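## Task

The slant-cut wooden offcut starts resting loose on the upward-facing palm. Using that hand alone (its wrist camera, the camera's post and the final arm link are counted as hand), rotate the piece until its orientation relative to the hand matches the two goal images. The attempt fails if the piece contacts anything other than the hand or leaves it. To complete: keep the piece motionless briefly, supported by palm or fingers and clear of wrist, camera and post, with the palm pointing straight up and no hand motor in the 'moving' or 'overload' state or accumulating time toward a shutdown (a motor dead from the very first reading is excused); then declare completion.

## Robot and tools

Robot: a single six-joint FANUC CRX arm carrying a right hand with 16 motors: index, middle and ring fingers (four hinges each) and a thumb (four hinges). A wrist camera sits on a post at the wrist, and a fixed mast stands on the palm side. Cameras: cam_head_left, cam_head_right, cam_wrist, each 896x504 pixels.

Scene frame: origin on the table top under the arm base, +z up, +y to the left when facing along +x. Each result's state line gives end_effector_position (metres) and end_effector_quat_wxyz for the hand point in this frame; the printed position can be slightly off, more so at long reach.

Hand point frame: the hand point sits in front of the palm where thumb tip meets index and middle tips. +z runs along straightened fingers toward the tips, +x crosses the palm away from the thumb, +y points out of the palm face (the face is at y = -0.062 m). Knuckle hinges are at z = -0.017 m; straight fingertips end 0.139 m beyond that, and bending moves tips toward +y. The mast occupies x +0.05 to +0.10, z -0.16 to -0.11, up to y = +0.06 m. Palm up means hand +y points along world +z. Only the rubber fingertip caps grip well.

execute_actions(actions): actions is a list of actions; each action is a list of 0 to 15 rows; each row is 24 numbers in [-1, 1]. One row lasts one control step (1/30 s); an action always spans 15 steps (0.5 s), repeating its final row if short. An empty list only returns state and images. Row layout: dx, dy, dz, rx, ry, rz, then 16 hinge goals, then current_limit, speed. The first six are an offset (not a pose) in the hand point's own axes, measured from the hand point pose measured when that action began (for a call's first action, the last pose a result reported); each row is relative to that same start, not to the previous row. Scale: 1.0 = 0.6 m for dx-dz and 180 degrees for rx-rz; rx, ry, rz form one rotation vector. Each step is clipped to 70 mm and 16 degrees from the measured pose, and after an action the arm goes at most to the last clipped pose, so large offsets must be continued in the next action. Position wins over orientation if both cannot be met.

Hinge goals, in this exact order: index_mcp, index_abd, index_pip, index_dip, thumb_cmc, thumb_axl, thumb_mcp, thumb_ipl, middle_mcp, middle_abd, middle_pip, middle_dip, ring_mcp, ring_abd, ring_pip, ring_dip. Each is an absolute goal angle scaled linearly between the hinge's limits (degrees at +1 / at -1; value when straight): finger _mcp knuckle bend toward palm (+128/-18; -0.75), _abd sideways swing away from the thumb (+60/-60; 0.00), _pip (+108/-29; -0.58), _dip (+117/-21; -0.70); thumb_cmc swings thumb from beside the palm to in front of it (+120/-20; -0.71), thumb_axl rolls it (+140/-27; -0.68), thumb_mcp (+109/-69; -0.23), thumb_ipl (+108/-77; -0.17). With thumb_axl straight, thumb_mcp/ipl toward +1 bend toward +z; at thumb_axl +0.40 they bend in the thumb_cmc direction.

current_limit maps -1..+1 to 0..550 mA (floor 11 mA) for all motors; low values may leave fingers unable to lift and also cap hinge speed. speed sets set-point rate at (speed+1)/2 x 5.9 rad/s. Initially 0.4 and -0.6; last written values persist.

move(target, speed, blocking): target is one 24-number row as above; its offset is from the pose in the latest result that shows one. The hand point follows a straight path taking 0.5 to 10 s (cut off at 10 s). speed is metres per second, 0.002 to 0.5, default 0.25; rotation up to twice that in rad/s. It does not avoid obstacles and may overshoot speed. blocking=false returns after 0.5 s; then use wait(0) or stop before other motion calls. The 'move:' line reports done, off_target, moving, held or fault, plus limits (paced = pose clipped, held = some steps blocked) and distance to target.

wait(seconds 0-10) lets time pass. stop brakes a running move. zoom_image(camera, region [x0,y0,x1,y1], at most 504x504 px) enlarges part of the latest image. show_instructions shows goal images. read_manual gives licence text. finished_scene(scene) ends the current scene irreversibly and reports success.

Hand readouts, one value per motor in the order above: hand_goal, hand_measured, hand_current_ma (positive pushes toward -1), hand_state (moving, goal, blocked, overload), plus hand_current_limit and hand_speed. A finger presses only while its goal lies beyond the object; repeating hand_goal keeps a grip, repeating hand_measured loosens it. A motor drawing 495 mA or more accumulates seconds (and counts down below); at 5 s it shuts off for 10 s.

Faults: contact torque at a joint limit (waist, shoulder, elbow 144; forearm roll, wrist pitch, wrist roll 36 N m) or 150 N external force stops the arm for 10 s and skips the rest of the call; hand commands sent during a stop are discarded. After a HAND FAULT line, later motion calls in that reply are skipped. 'pose unreachable' means the clearance check altered the command. MOTOR HOT warns of overheating; OVER-TEMPERATURE FAULT is a stop.

Avoid: letting the object touch anything but the hand, dropping it or knocking anything off the table, fast or deep contacts with the stiff arm, sustained high finger currents, and ending with the object against wrist, camera or post. Loose objects may occasionally get a brief outside push.

Each tool is called by a JSON object that holds its "fn" and its "kwargs", one argument or row to a line.

Reference images:

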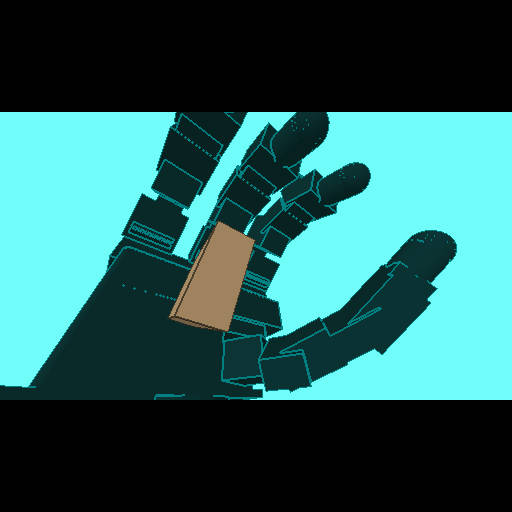

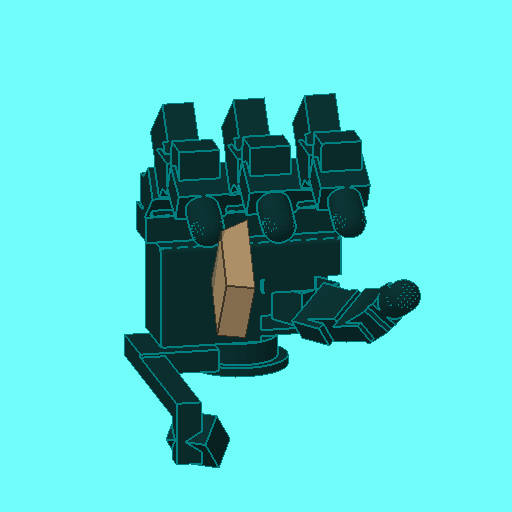

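## Session

{"fn": "execute_actions", "kwargs": {
  "actions": []
}}

Scene clock: 0.00 s.
end_effector_position=(+0.5993, -0.0446, +0.4258) hand_goal=(-0.046, +0.000, +0.008, -0.280, +0.104, -0.266, -0.032, +0.018, -0.046, +0.000, +0.008, -0.280, -0.046, +0.000, +0.008, -0.280) hand_measured=(-0.060, +0.000, +0.006, -0.282, +0.088, -0.270, -0.034, +0.016, -0.064, +0.000, +0.006, -0.282, -0.060, +0.000, +0.006, -0.282) hand_current_ma=(-86, +0, -14, -13, -79, -26, -12, -11, -96, +0, -14, -12, -86, +0, -14, -14) hand_state=(goal, goal, goal, goal, goal, goal, goal, goal, goal, goal, goal, goal, goal, goal, goal, goal) hand_current_limit=0.40 hand_speed=-0.60 end_effector_quat_wxyz=(+0.695, +0.710, +0.075, +0.082)
Joint positions: [ 0.425  0.544  0.34  -1.613  1.728  1.35 ]
Joint velocities: [-0.     0.    -0.     0.     0.001  0.001]
Hand target: +0.599, -0.045, +0.426; +0.695, +0.710, +0.075, +0.082

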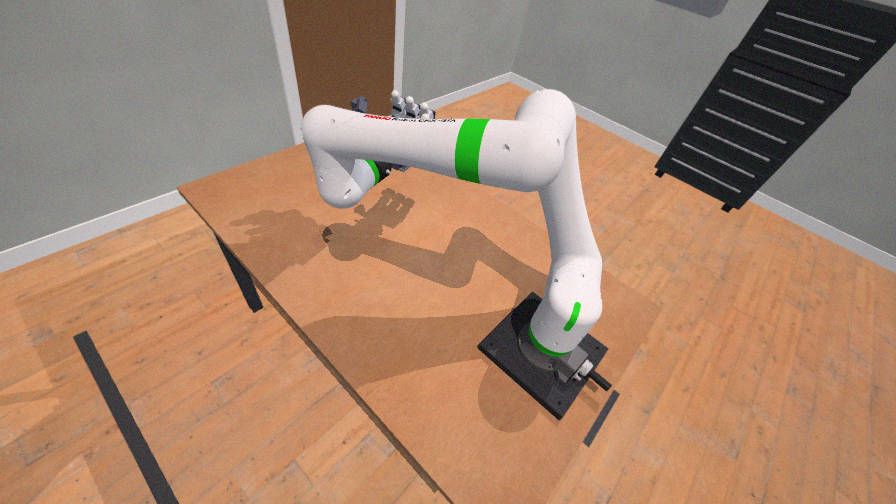

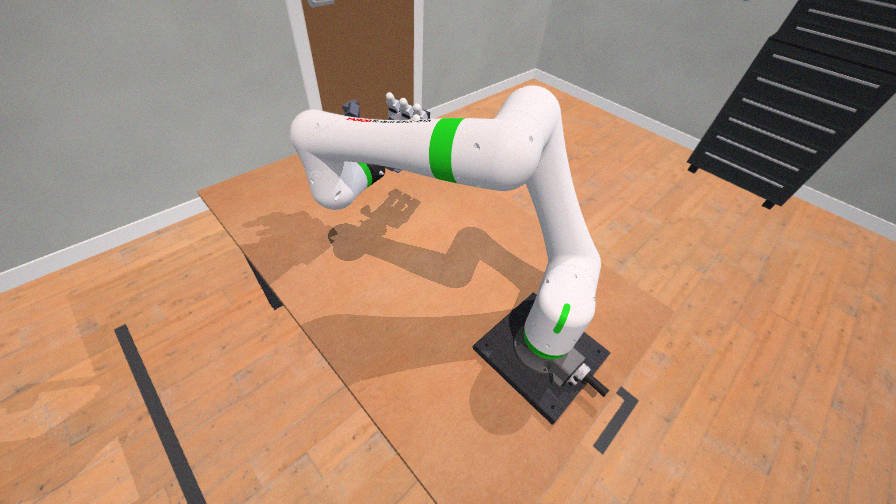

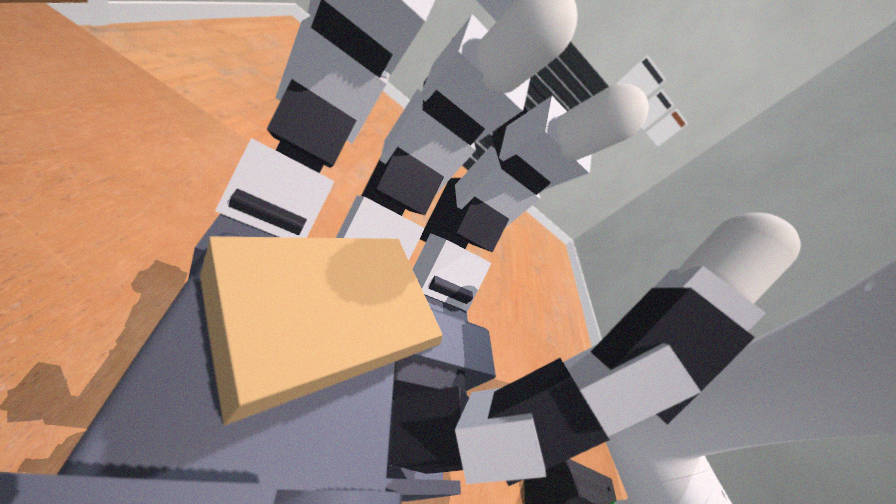

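{"fn": "show_instructions", "kwargs": {

}}

{"fn": "zoom_image", "kwargs": {
  "camera": "cam_wrist",
  "region": [150, 150, 550, 504]
}}

Reference images for this scene: goal picture from the wrist camera place, goal picture looking into the palm.

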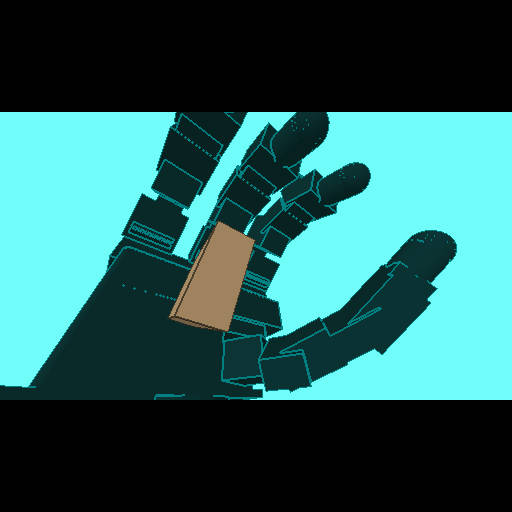

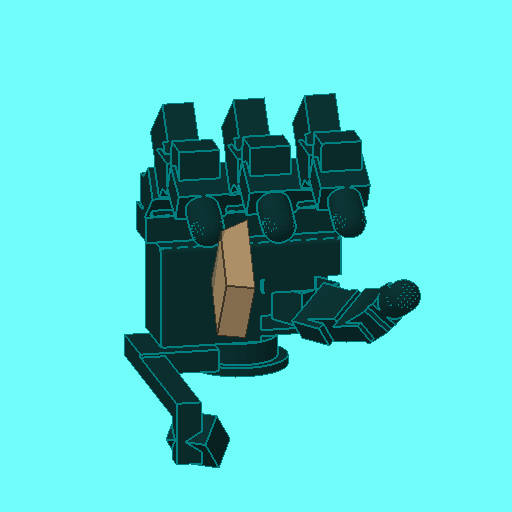

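Region (150, 150, 550, 504) of cam_wrist's 896x504 image, scaled by 1.260, with more detail than that image has; it fills the top 446 rows of this view, and the rest is white.

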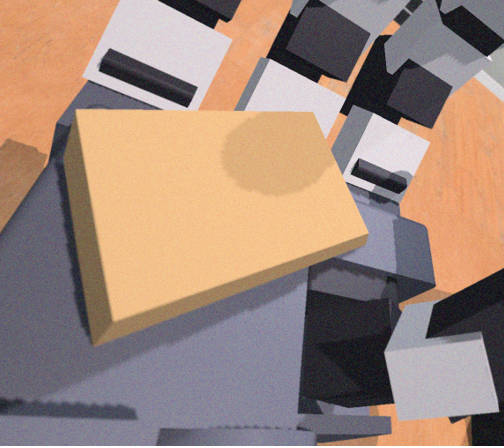

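{"fn": "move", "kwargs": {
  "target": [0,0,0,0,0,0,-0.72,0,0.7,-0.5,0.104,-0.266,-0.032,0.018,-0.72,0,0.7,-0.5,-0.72,0,0.7,-0.5,0.4,-0.4]
}}

{"fn": "move", "kwargs": {
  "target": [0,0,0,0.11,0,0,-0.72,0,0.7,-0.5,0.104,-0.266,-0.032,0.018,-0.72,0,0.7,-0.5,-0.72,0,0.7,-0.5,0.4,-0.4],
  "speed": 0.15
}}

Scene clock: 120.90 s.
end_effector_position=(+0.5993, -0.0446, +0.4258) hand_goal=(-0.720, +0.000, +0.700, -0.500, +0.104, -0.266, -0.032, +0.018, -0.720, +0.000, +0.700, -0.500, -0.720, +0.000, +0.700, -0.500) hand_measured=(-0.726, +0.000, +0.698, -0.496, +0.088, -0.270, -0.034, +0.016, -0.728, +0.000, +0.698, -0.498, -0.726, +0.000, +0.696, -0.496) hand_current_ma=(-36, +0, -17, +16, -79, -26, -12, -11, -42, +0, -17, +14, -36, +0, -17, +17) hand_state=(goal, goal, goal, goal, goal, goal, goal, goal, goal, goal, goal, goal, goal, goal, goal, goal) hand_current_limit=0.40 hand_speed=-0.40 end_effector_quat_wxyz=(+0.695, +0.710, +0.075, +0.082)
Joint positions: [ 0.425  0.544  0.34  -1.613  1.728  1.35 ]
Joint velocities: [-0.    -0.    -0.    -0.     0.    -0.001]
Hand target: +0.599, -0.045, +0.426; +0.695, +0.710, +0.075, +0.082
Off the commanded pose: 0.000 m, 0 deg.
move: done
camera_calibration (this result's frames):
cam_wrist: T_world_to_cam=[[-0.787972, -0.134615, 0.600815, 0.235265], [-0.536116, 0.629878, -0.561991, 0.544393], [-0.302787, -0.76494, -0.568495, 0.509743], [0, 0, 0, 1]] pos_world=[0.631583, 0.078692, 0.454379]

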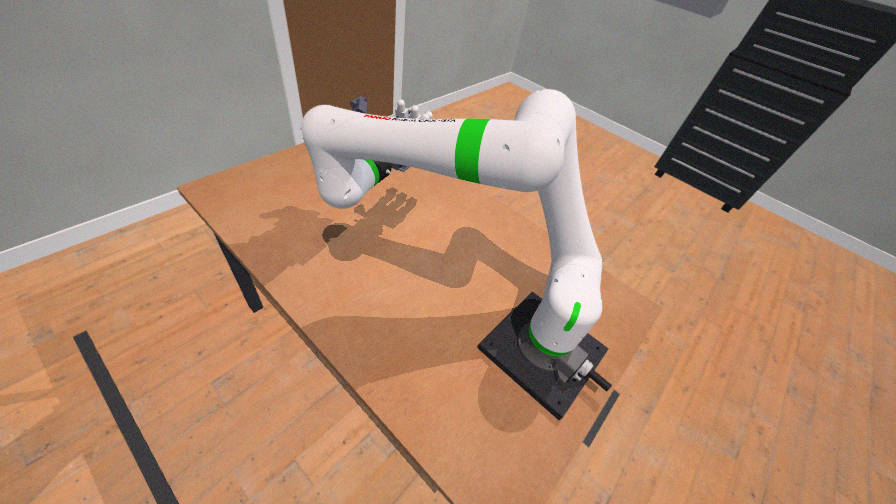

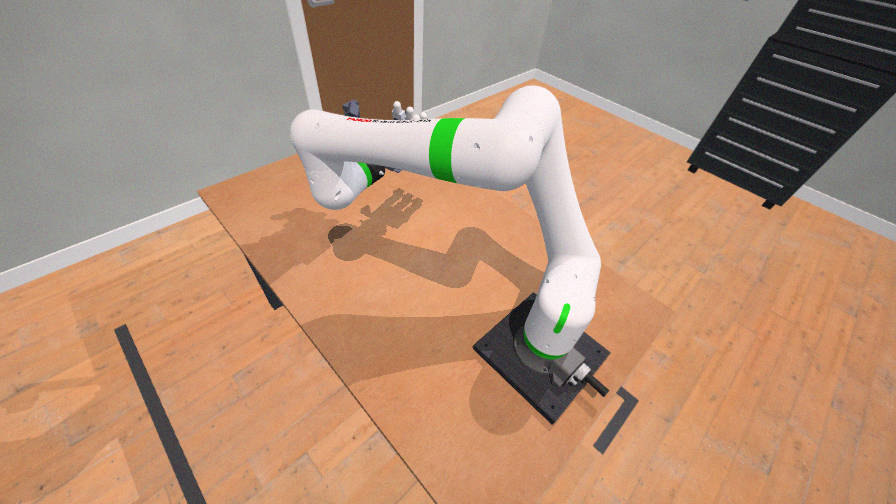

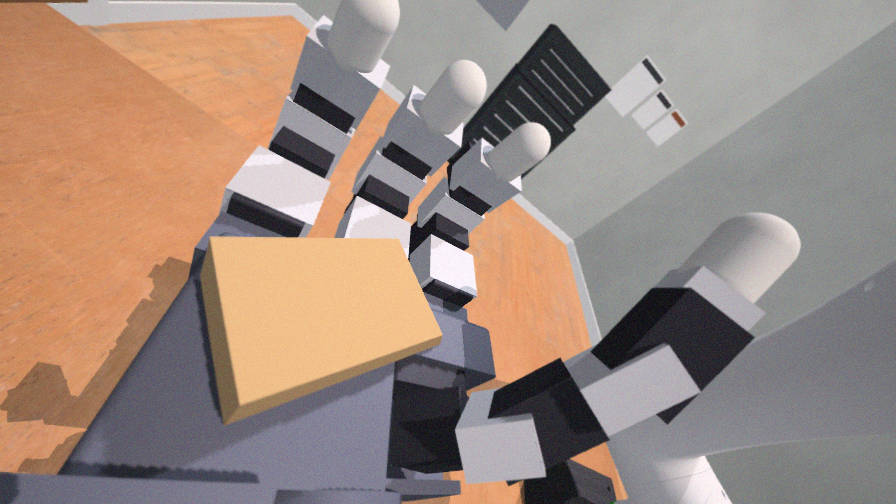

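Scene clock: 122.37 s.
end_effector_position=(+0.5993, -0.0446, +0.4258) hand_goal=(-0.720, +0.000, +0.700, -0.500, +0.104, -0.266, -0.032, +0.018, -0.720, +0.000, +0.700, -0.500, -0.720, +0.000, +0.700, -0.500) hand_measured=(-0.726, +0.000, +0.698, -0.498, +0.090, -0.270, -0.032, +0.016, -0.728, +0.000, +0.698, -0.498, -0.726, +0.000, +0.696, -0.496) hand_current_ma=(-38, +0, -17, +15, -76, -26, -3, -9, -44, +0, -17, +14, -38, +0, -17, +15) hand_state=(goal, goal, goal, goal, goal, goal, goal, goal, goal, goal, goal, goal, goal, goal, goal, goal) hand_current_limit=0.40 hand_speed=-0.40 end_effector_quat_wxyz=(+0.563, +0.819, +0.089, +0.068)
Joint positions: [ 0.378  0.453  0.425 -1.93   1.665  1.493]
Joint velocities: [-0.     0.001  0.001 -0.001 -0.    -0.   ]
Hand target: +0.599, -0.045, +0.426; +0.563, +0.819, +0.089, +0.068
Off the commanded pose: 0.000 m, 0 deg.
move: done
camera_calibration (this result's frames):
cam_wrist: T_world_to_cam=[[-0.740539, -0.339027, 0.580226, 0.206529], [-0.572311, 0.770715, -0.280106, 0.452329], [-0.352225, -0.539499, -0.764773, 0.633024], [0, 0, 0, 1]] pos_world=[0.634783, 0.0629183, 0.490986]

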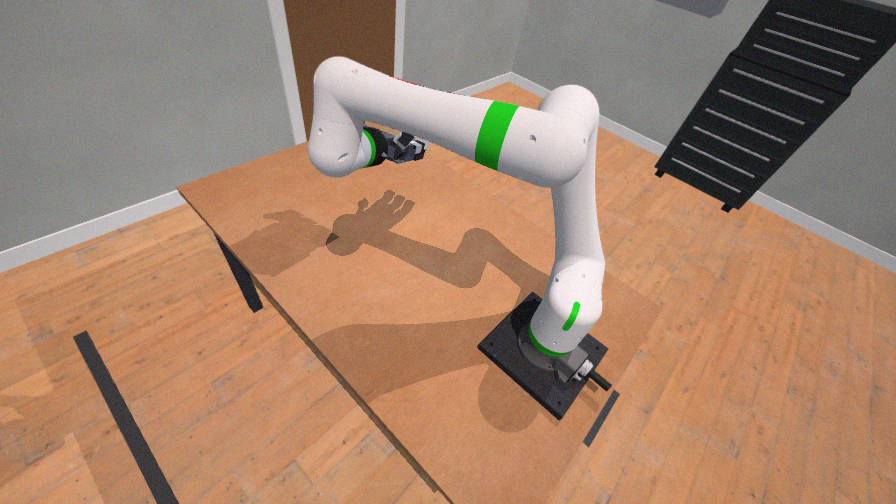

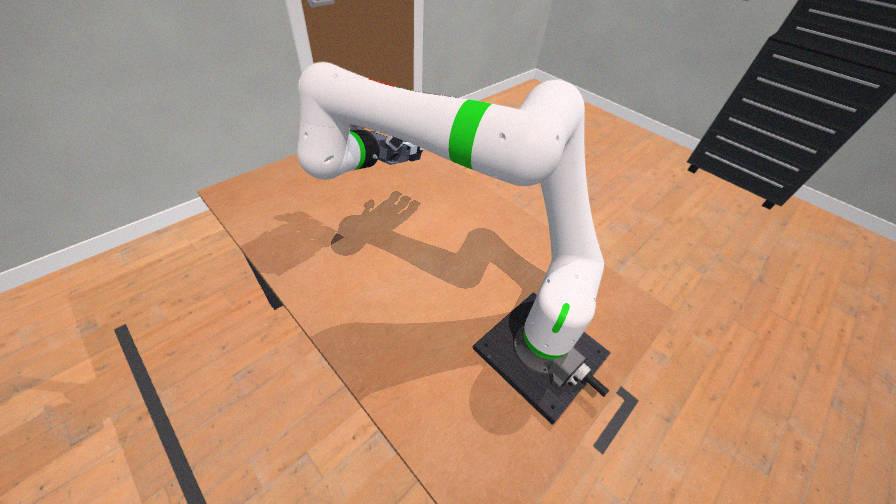

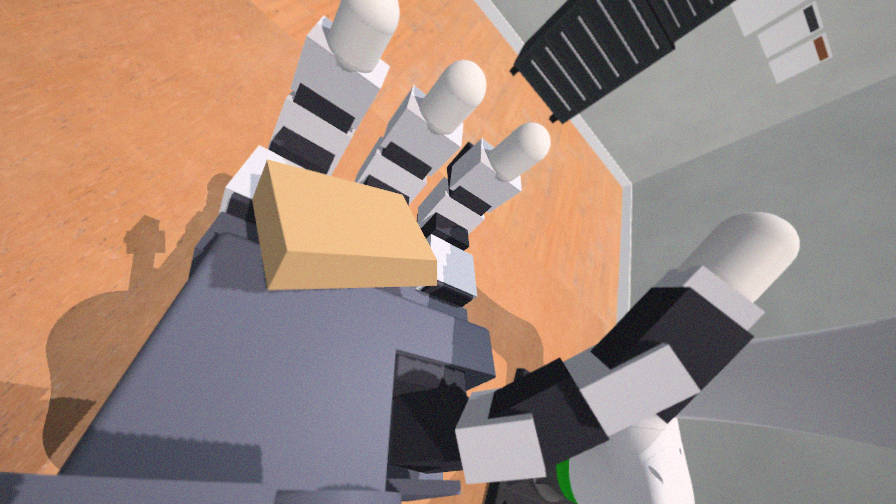

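{"fn": "move", "kwargs": {
  "target": [0,0,0,0.07,0,0,-0.75,0,0.62,-0.5,0.104,-0.266,-0.032,0.018,-0.75,0,0.62,-0.5,-0.75,0,0.62,-0.5,0.4,-0.4],
  "speed": 0.15
}}

Scene clock: 132.83 s.
end_effector_position=(+0.5994, -0.0445, +0.4258) hand_goal=(-0.750, +0.000, +0.620, -0.500, +0.104, -0.266, -0.032, +0.018, -0.750, +0.000, +0.620, -0.500, -0.750, +0.000, +0.620, -0.500) hand_measured=(-0.756, +0.000, +0.620, -0.498, +0.090, -0.270, -0.032, +0.016, -0.758, +0.000, +0.620, -0.498, -0.758, +0.000, +0.620, -0.498) hand_current_ma=(-38, +0, +2, +14, -70, -26, +3, -8, -43, +0, +2, +13, -42, +0, +2, +14) hand_state=(goal, goal, goal, goal, goal, goal, goal, goal, goal, goal, goal, goal, goal, goal, goal, goal) hand_current_limit=0.40 hand_speed=-0.40 end_effector_quat_wxyz=(+0.470, +0.876, +0.096, +0.058)
Joint positions: [ 0.32   0.412  0.483 -2.142  1.651  1.59 ]
Joint velocities: [-0.    -0.001  0.    -0.    -0.001  0.001]
Hand target: +0.599, -0.045, +0.426; +0.470, +0.876, +0.096, +0.058
Off the commanded pose: 0.000 m, 0 deg.
move: done
camera_calibration (this result's frames):
cam_wrist: T_world_to_cam=[[-0.711825, -0.460702, 0.53015, 0.205275], [-0.583645, 0.8079, -0.0815846, 0.376218], [-0.390722, -0.367493, -0.84397, 0.697554], [0, 0, 0, 1]] pos_world=[0.638247, 0.0469706, 0.510581]

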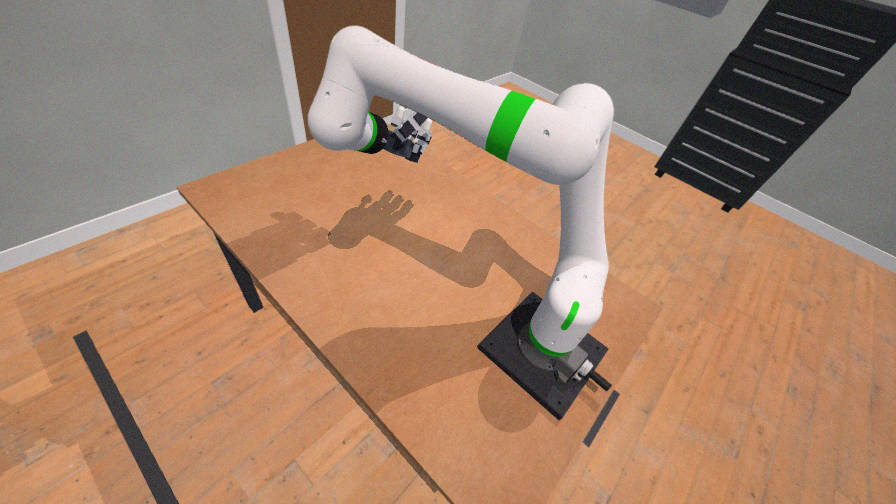

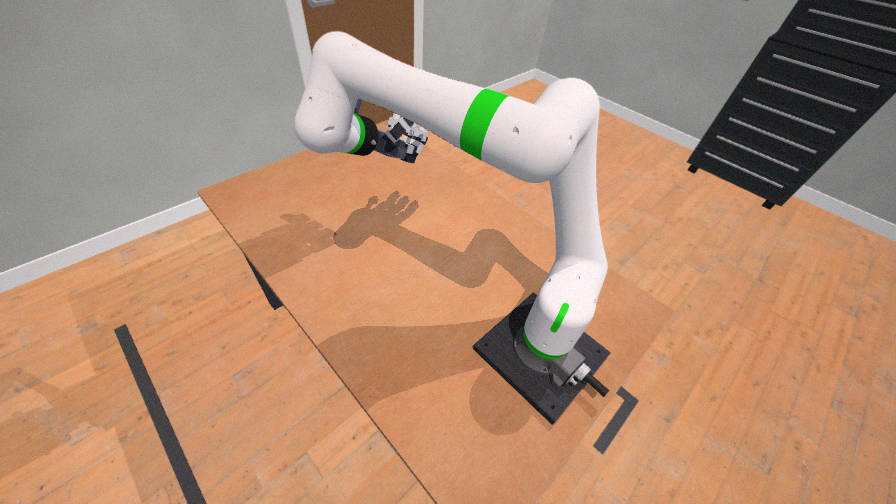

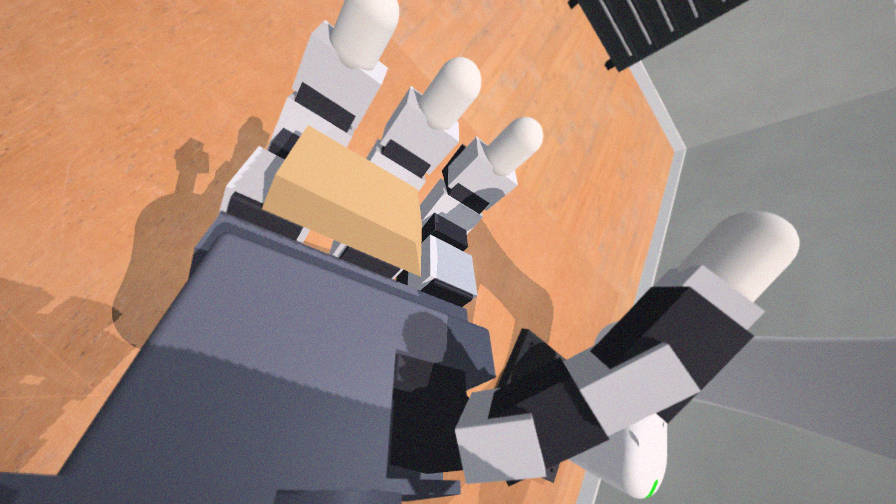

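{"fn": "move", "kwargs": {
  "target": [0,0,0,0.07,0,0,-0.15,0,0.5,-0.5,0.104,-0.266,-0.032,0.018,-0.15,0,0.5,-0.5,-0.15,0,0.5,-0.5,0.4,-0.7],
  "speed": 0.15
}}

{"fn": "move", "kwargs": {
  "target": [0,0,0,0,0,0,0.45,0,0.1,-0.5,0.104,-0.266,-0.032,0.018,0.45,0,0.1,-0.5,0.45,0,0.1,-0.5,0.4,-0.7],
  "speed": 0.15
}}

Scene clock: 153.70 s.
end_effector_position=(+0.5994, -0.0444, +0.4259) hand_goal=(-0.150, +0.000, +0.500, -0.500, +0.104, -0.266, -0.032, +0.018, -0.150, +0.000, +0.500, -0.500, -0.150, +0.000, +0.500, -0.500) hand_measured=(-0.172, +0.000, +0.500, -0.498, +0.092, -0.270, -0.030, +0.018, -0.176, +0.000, +0.500, -0.498, -0.172, +0.000, +0.500, -0.498) hand_current_ma=(-124, +0, +3, +13, -60, -26, +8, -7, -142, +0, +3, +12, -129, +0, +3, +14) hand_state=(blocked, goal, goal, goal, goal, goal, goal, goal, blocked, goal, goal, goal, blocked, goal, goal, goal) hand_current_limit=0.40 hand_speed=-0.70 end_effector_quat_wxyz=(+0.371, +0.922, +0.102, +0.047)
Joint positions: [ 0.244  0.387  0.541 -2.362  1.659  1.686]
Joint velocities: [ 0.     0.    -0.     0.001 -0.001  0.001]
Hand target: +0.599, -0.044, +0.426; +0.371, +0.922, +0.102, +0.047
Off the commanded pose: 0.000 m, 0 deg.
move: done
camera_calibration (this result's frames):
cam_wrist: T_world_to_cam=[[-0.68593, -0.568616, 0.454065, 0.217365], [-0.585027, 0.802002, 0.120564, 0.290615], [-0.432716, -0.182942, -0.882774, 0.747545], [0, 0, 0, 1]] pos_world=[0.642589, 0.0272802, 0.526177]

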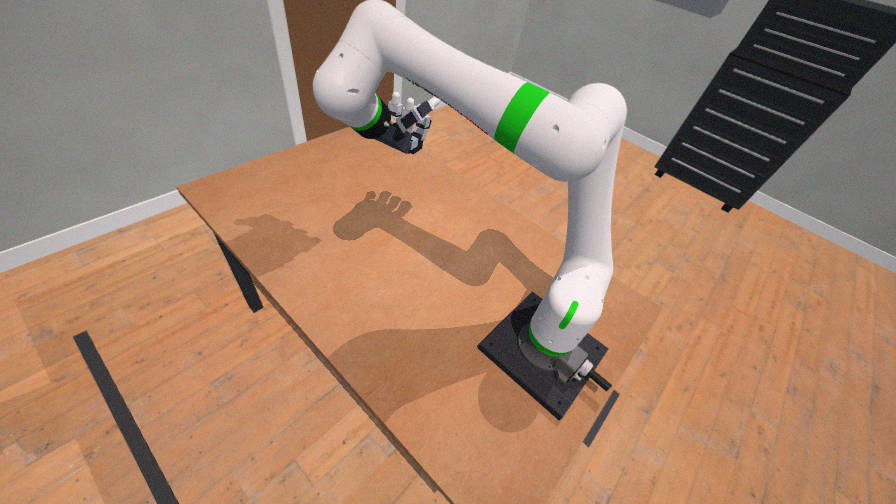

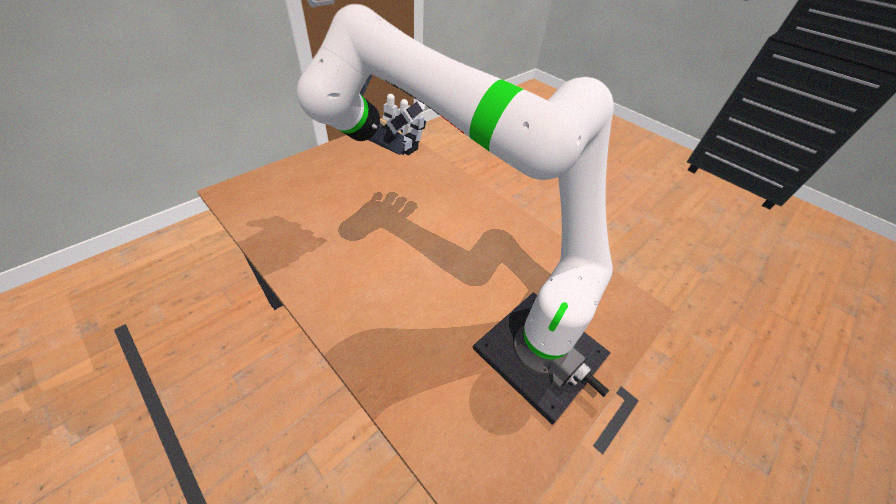

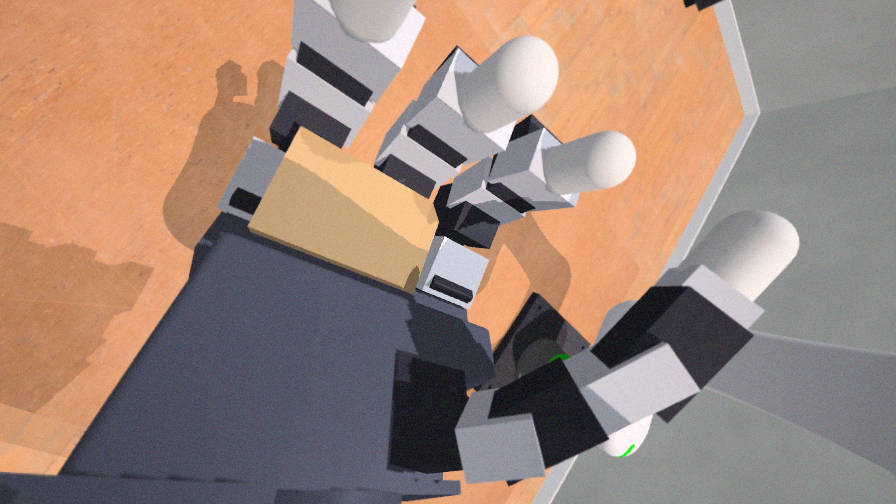

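Scene clock: 154.83 s.
end_effector_position=(+0.5994, -0.0444, +0.4259) hand_goal=(+0.450, +0.000, +0.100, -0.500, +0.104, -0.266, -0.032, +0.018, +0.450, +0.000, +0.100, -0.500, +0.450, +0.000, +0.100, -0.500) hand_measured=(+0.434, +0.000, +0.102, -0.498, +0.092, -0.270, -0.030, +0.018, -0.018, +0.000, +0.100, -0.498, -0.014, +0.002, +0.100, -0.498) hand_current_ma=(-98, +0, +9, +13, -60, -26, +8, -7, -385, +0, +4, +12, -385, +6, +4, +14) hand_state=(goal, goal, goal, goal, goal, goal, goal, goal, blocked, goal, goal, goal, blocked, goal, goal, goal) hand_current_limit=0.40 hand_speed=-0.70 end_effector_quat_wxyz=(+0.371, +0.922, +0.102, +0.047)
Joint positions: [ 0.244  0.387  0.541 -2.362  1.659  1.686]
Joint velocities: [-0.    -0.001  0.001 -0.001 -0.001  0.001]
Hand target: +0.599, -0.044, +0.426; +0.371, +0.922, +0.102, +0.047
Off the commanded pose: 0.000 m, 0 deg.
move: done
camera_calibration (this result's frames):
cam_wrist: T_world_to_cam=[[-0.685932, -0.568618, 0.454061, 0.217367], [-0.585024, 0.802003, 0.120572, 0.290611], [-0.432717, -0.182933, -0.882775, 0.747546], [0, 0, 0, 1]] pos_world=[0.642589, 0.027279, 0.526177]

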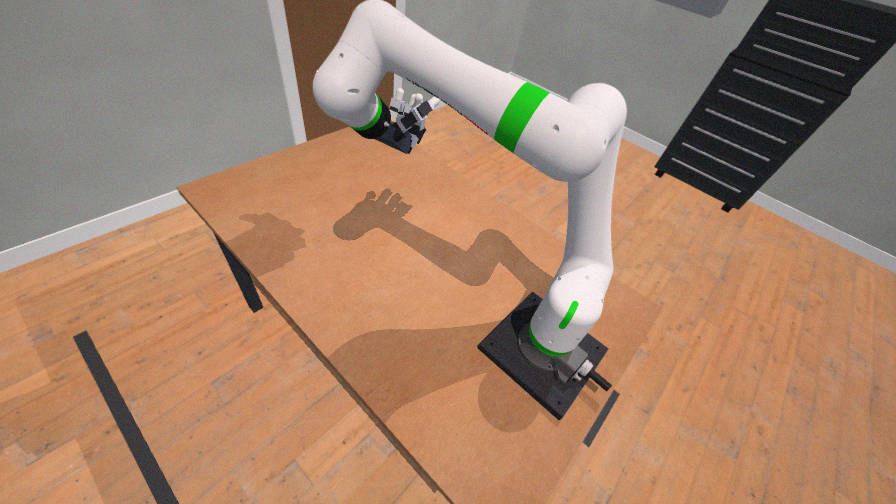

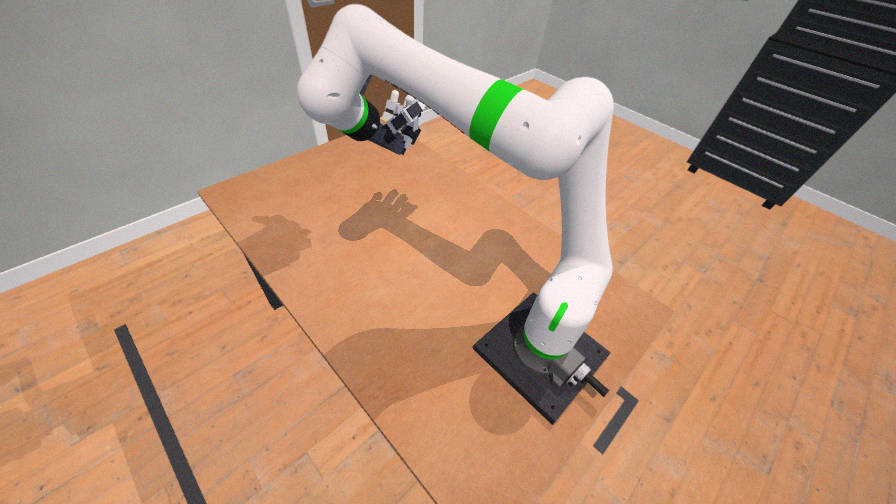

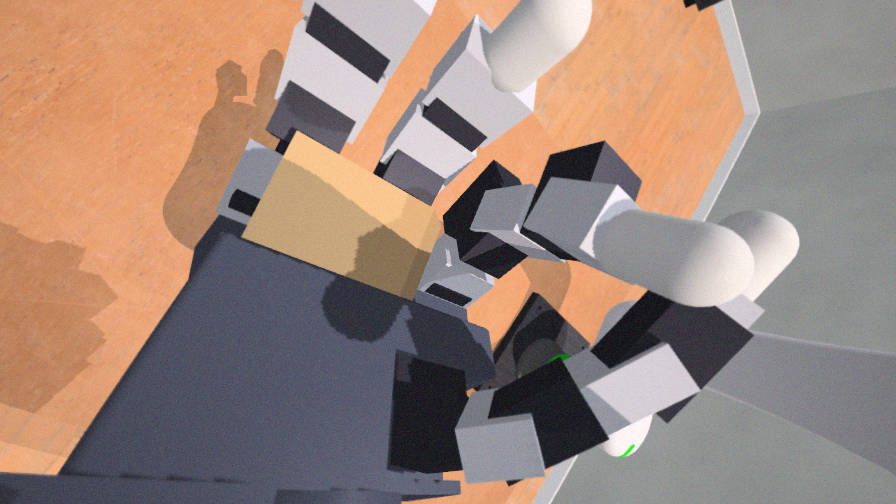

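{"fn": "move", "kwargs": {
  "target": [0,0,0,0.13,0,0,-0.15,0,0.0,0.2,0.104,-0.266,-0.032,0.018,-0.15,0,0.0,0.2,-0.15,0,0.0,0.2,0.4,-0.7],
  "speed": 0.15
}}

Scene clock: 170.70 s.
end_effector_position=(+0.5994, -0.0442, +0.4260) hand_goal=(-0.150, +0.000, +0.000, +0.200, +0.104, -0.266, -0.032, +0.018, -0.150, +0.000, +0.000, +0.200, -0.150, +0.000, +0.000, +0.200) hand_measured=(-0.158, +0.000, +0.000, +0.196, +0.096, -0.270, -0.030, +0.018, -0.160, +0.000, +0.000, +0.198, -0.158, +0.002, +0.000, +0.196) hand_current_ma=(-45, +0, -1, -16, -38, -26, +14, -6, -54, +0, -1, -15, -51, +6, -1, -17) hand_state=(goal, goal, goal, goal, goal, goal, goal, goal, goal, goal, goal, goal, goal, goal, goal, goal) hand_current_limit=0.40 hand_speed=-0.70 end_effector_quat_wxyz=(+0.176, +0.978, +0.110, +0.025)
Joint positions: [ 0.067  0.386  0.644 -2.778  1.732  1.843]
Joint velocities: [-0.    -0.     0.    -0.001  0.001  0.001]
Hand target: +0.599, -0.044, +0.426; +0.176, +0.978, +0.110, +0.025
Off the commanded pose: 0.000 m, 0 deg.
move: done
camera_calibration (this result's frames):
cam_wrist: T_world_to_cam=[[-0.64928, -0.715726, 0.257239, 0.272844], [-0.56148, 0.679226, 0.472644, 0.120906], [-0.513007, 0.162443, -0.842874, 0.794066], [0, 0, 0, 1]] pos_world=[0.6524, -0.0158316, 0.541966]

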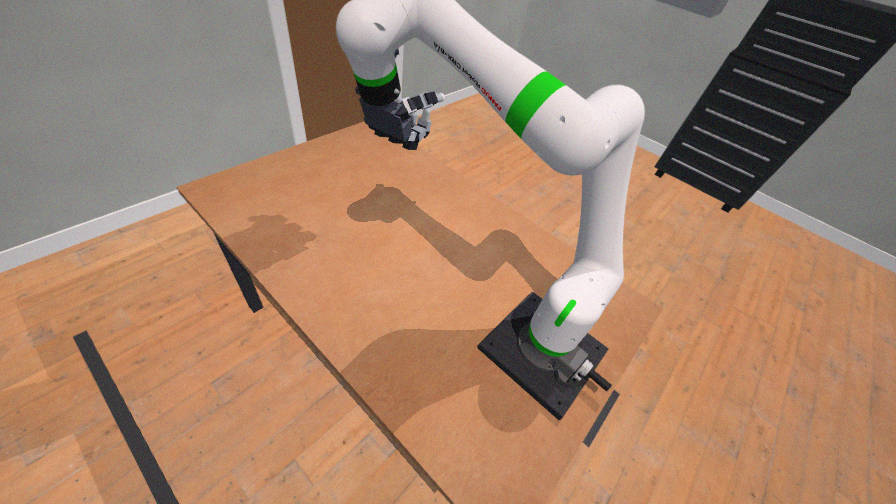

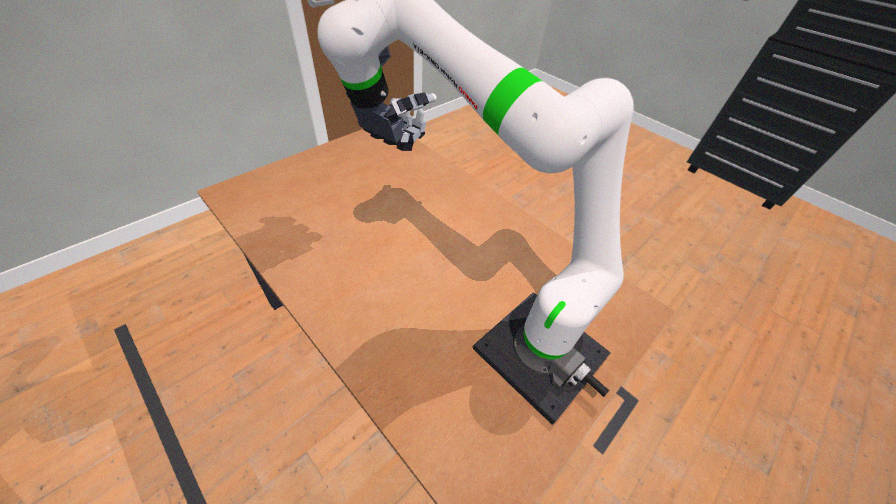

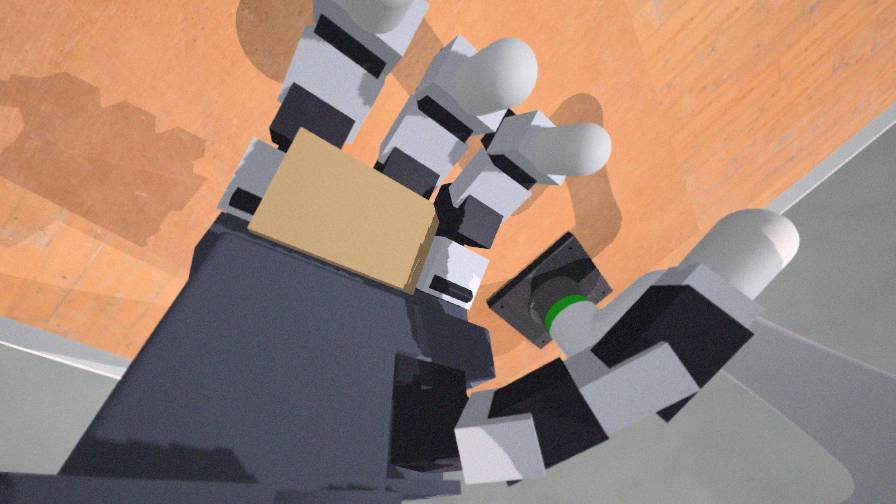

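{"fn": "move", "kwargs": {
  "target": [0,0,0,0,0,0,-0.1,0,-0.4,0.6,0.104,-0.266,-0.032,0.018,-0.1,0,-0.4,0.6,-0.1,0,-0.4,0.6,0.4,-0.7],
  "speed": 0.15
}}

Scene clock: 185.03 s.
end_effector_position=(+0.5994, -0.0442, +0.4260) hand_goal=(-0.100, +0.000, -0.400, +0.600, +0.104, -0.266, -0.032, +0.018, -0.100, +0.000, -0.400, +0.600, -0.100, +0.000, -0.400, +0.600) hand_measured=(-0.122, +0.000, -0.400, +0.596, +0.096, -0.270, -0.030, +0.018, -0.126, +0.000, -0.400, +0.598, -0.124, +0.002, -0.400, +0.596) hand_current_ma=(-127, +0, +1, -17, -38, -26, +14, -6, -144, +0, +1, -15, -135, +6, +1, -17) hand_state=(blocked, goal, goal, goal, goal, goal, goal, goal, blocked, goal, goal, goal, blocked, goal, goal, goal) hand_current_limit=0.40 hand_speed=-0.70 end_effector_quat_wxyz=(+0.176, +0.978, +0.110, +0.025)
Joint positions: [ 0.067  0.386  0.644 -2.778  1.732  1.843]
Joint velocities: [ 0.    -0.     0.     0.001 -0.001 -0.   ]
Hand target: +0.599, -0.044, +0.426; +0.176, +0.978, +0.110, +0.025
Off the commanded pose: 0.000 m, 0 deg.
move: done
camera_calibration (this result's frames):
cam_wrist: T_world_to_cam=[[-0.649309, -0.715704, 0.257225, 0.272851], [-0.561459, 0.679242, 0.472645, 0.120907], [-0.512992, 0.162472, -0.842877, 0.79407], [0, 0, 0, 1]] pos_world=[0.6524, -0.0158581, 0.541974]

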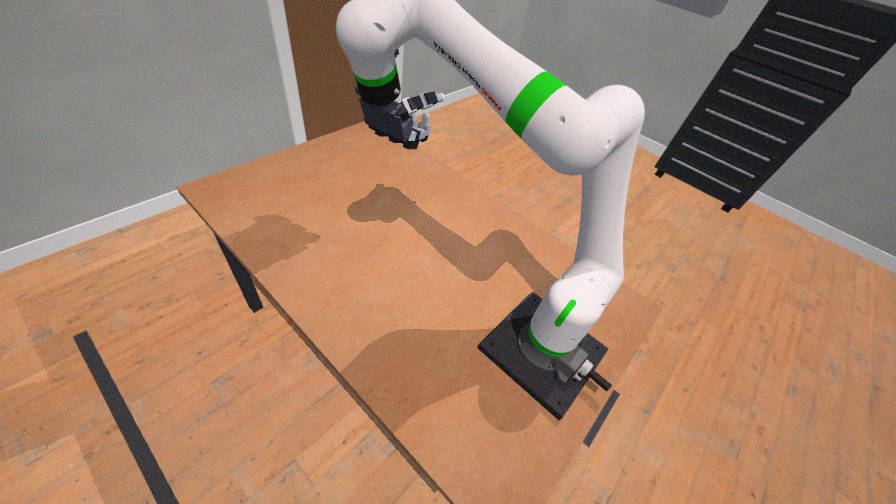

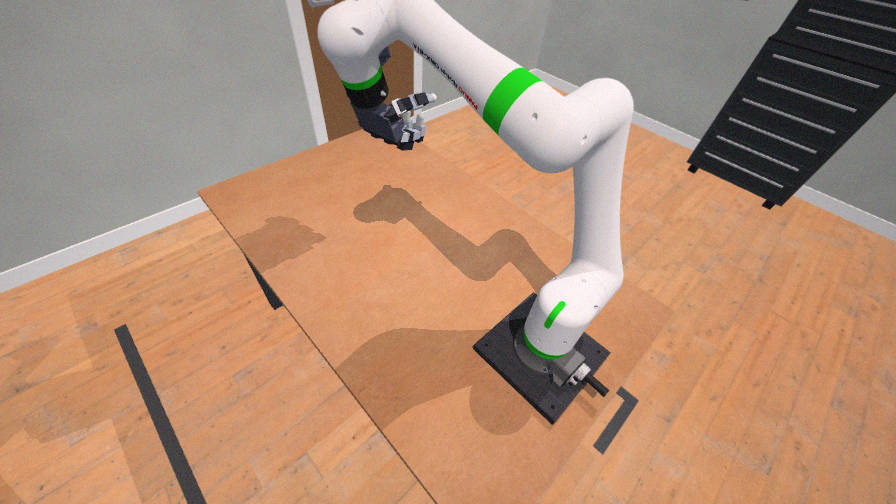

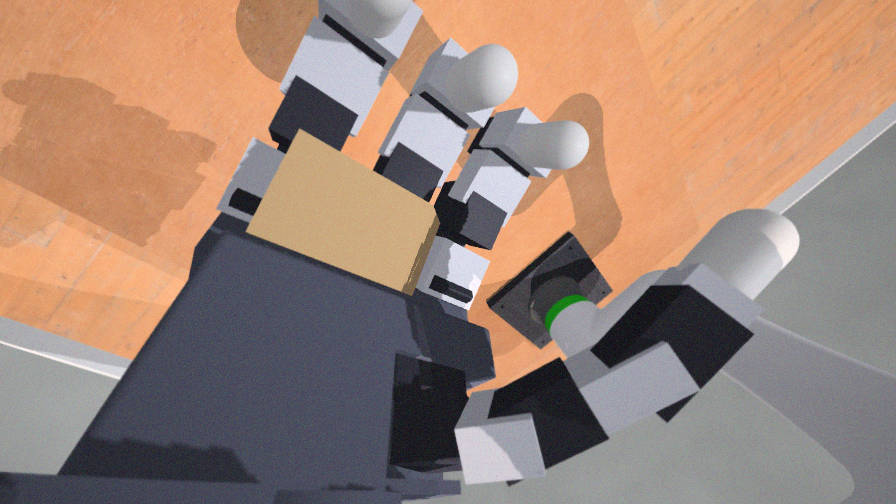

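{"fn": "move", "kwargs": {
  "target": [0,0,0,0,0,0,-0.2,0,-0.62,0.65,0.104,-0.266,-0.032,0.018,-0.2,0,-0.62,0.65,-0.2,0,-0.62,0.65,0.4,-0.7],
  "speed": 0.15
}}

Scene clock: 194.27 s.
end_effector_position=(+0.5994, -0.0442, +0.4260) hand_goal=(-0.200, +0.000, -0.620, +0.650, +0.104, -0.266, -0.032, +0.018, -0.200, +0.000, -0.620, +0.650, -0.200, +0.000, -0.620, +0.650) hand_measured=(-0.206, +0.000, -0.620, +0.646, +0.096, -0.270, -0.030, +0.018, -0.208, +0.000, -0.620, +0.646, -0.208, +0.002, -0.620, +0.646) hand_current_ma=(-40, +0, +2, -18, -38, -26, +14, -6, -46, +0, +2, -17, -43, +6, +2, -19) hand_state=(goal, goal, goal, goal, goal, goal, goal, goal, goal, goal, goal, goal, goal, goal, goal, goal) hand_current_limit=0.40 hand_speed=-0.70 end_effector_quat_wxyz=(+0.176, +0.978, +0.110, +0.025)
Joint positions: [ 0.067  0.386  0.644 -2.778  1.732  1.843]
Joint velocities: [ 0.     0.     0.    -0.     0.002  0.   ]
Hand target: +0.599, -0.044, +0.426; +0.176, +0.978, +0.110, +0.025
Off the commanded pose: 0.000 m, 0 deg.
move: done
camera_calibration (this result's frames):
cam_wrist: T_world_to_cam=[[-0.649273, -0.715733, 0.257237, 0.272842], [-0.561481, 0.679218, 0.472655, 0.120899], [-0.513015, 0.162448, -0.842868, 0.794067], [0, 0, 0, 1]] pos_world=[0.6524, -0.0158294, 0.541965]

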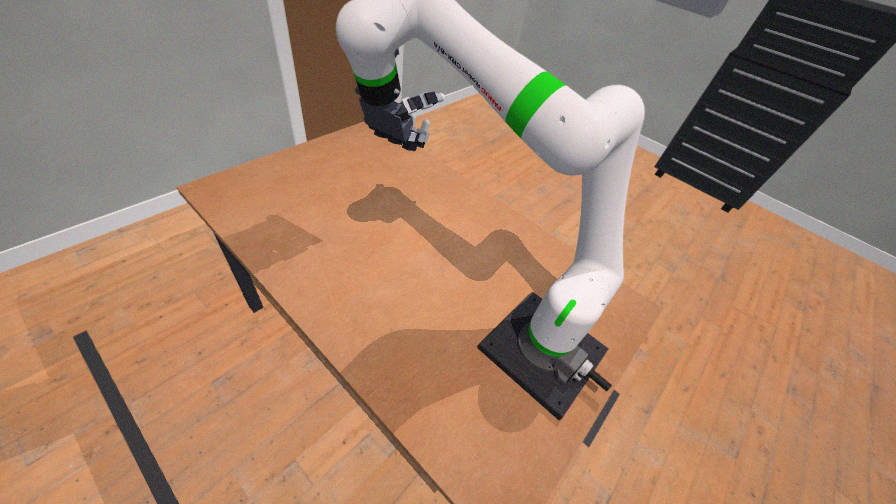

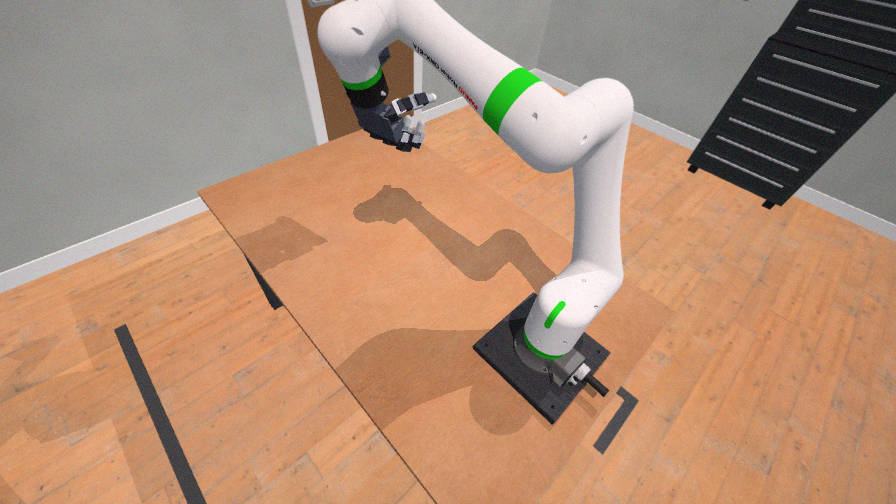

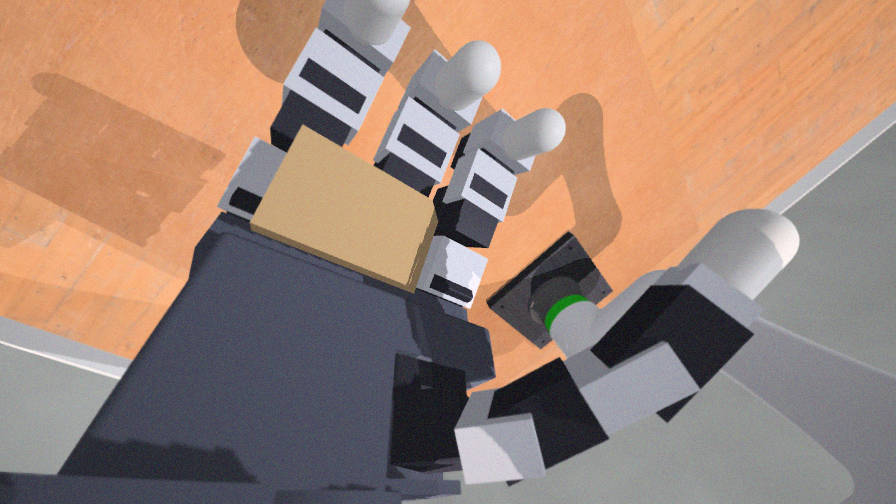

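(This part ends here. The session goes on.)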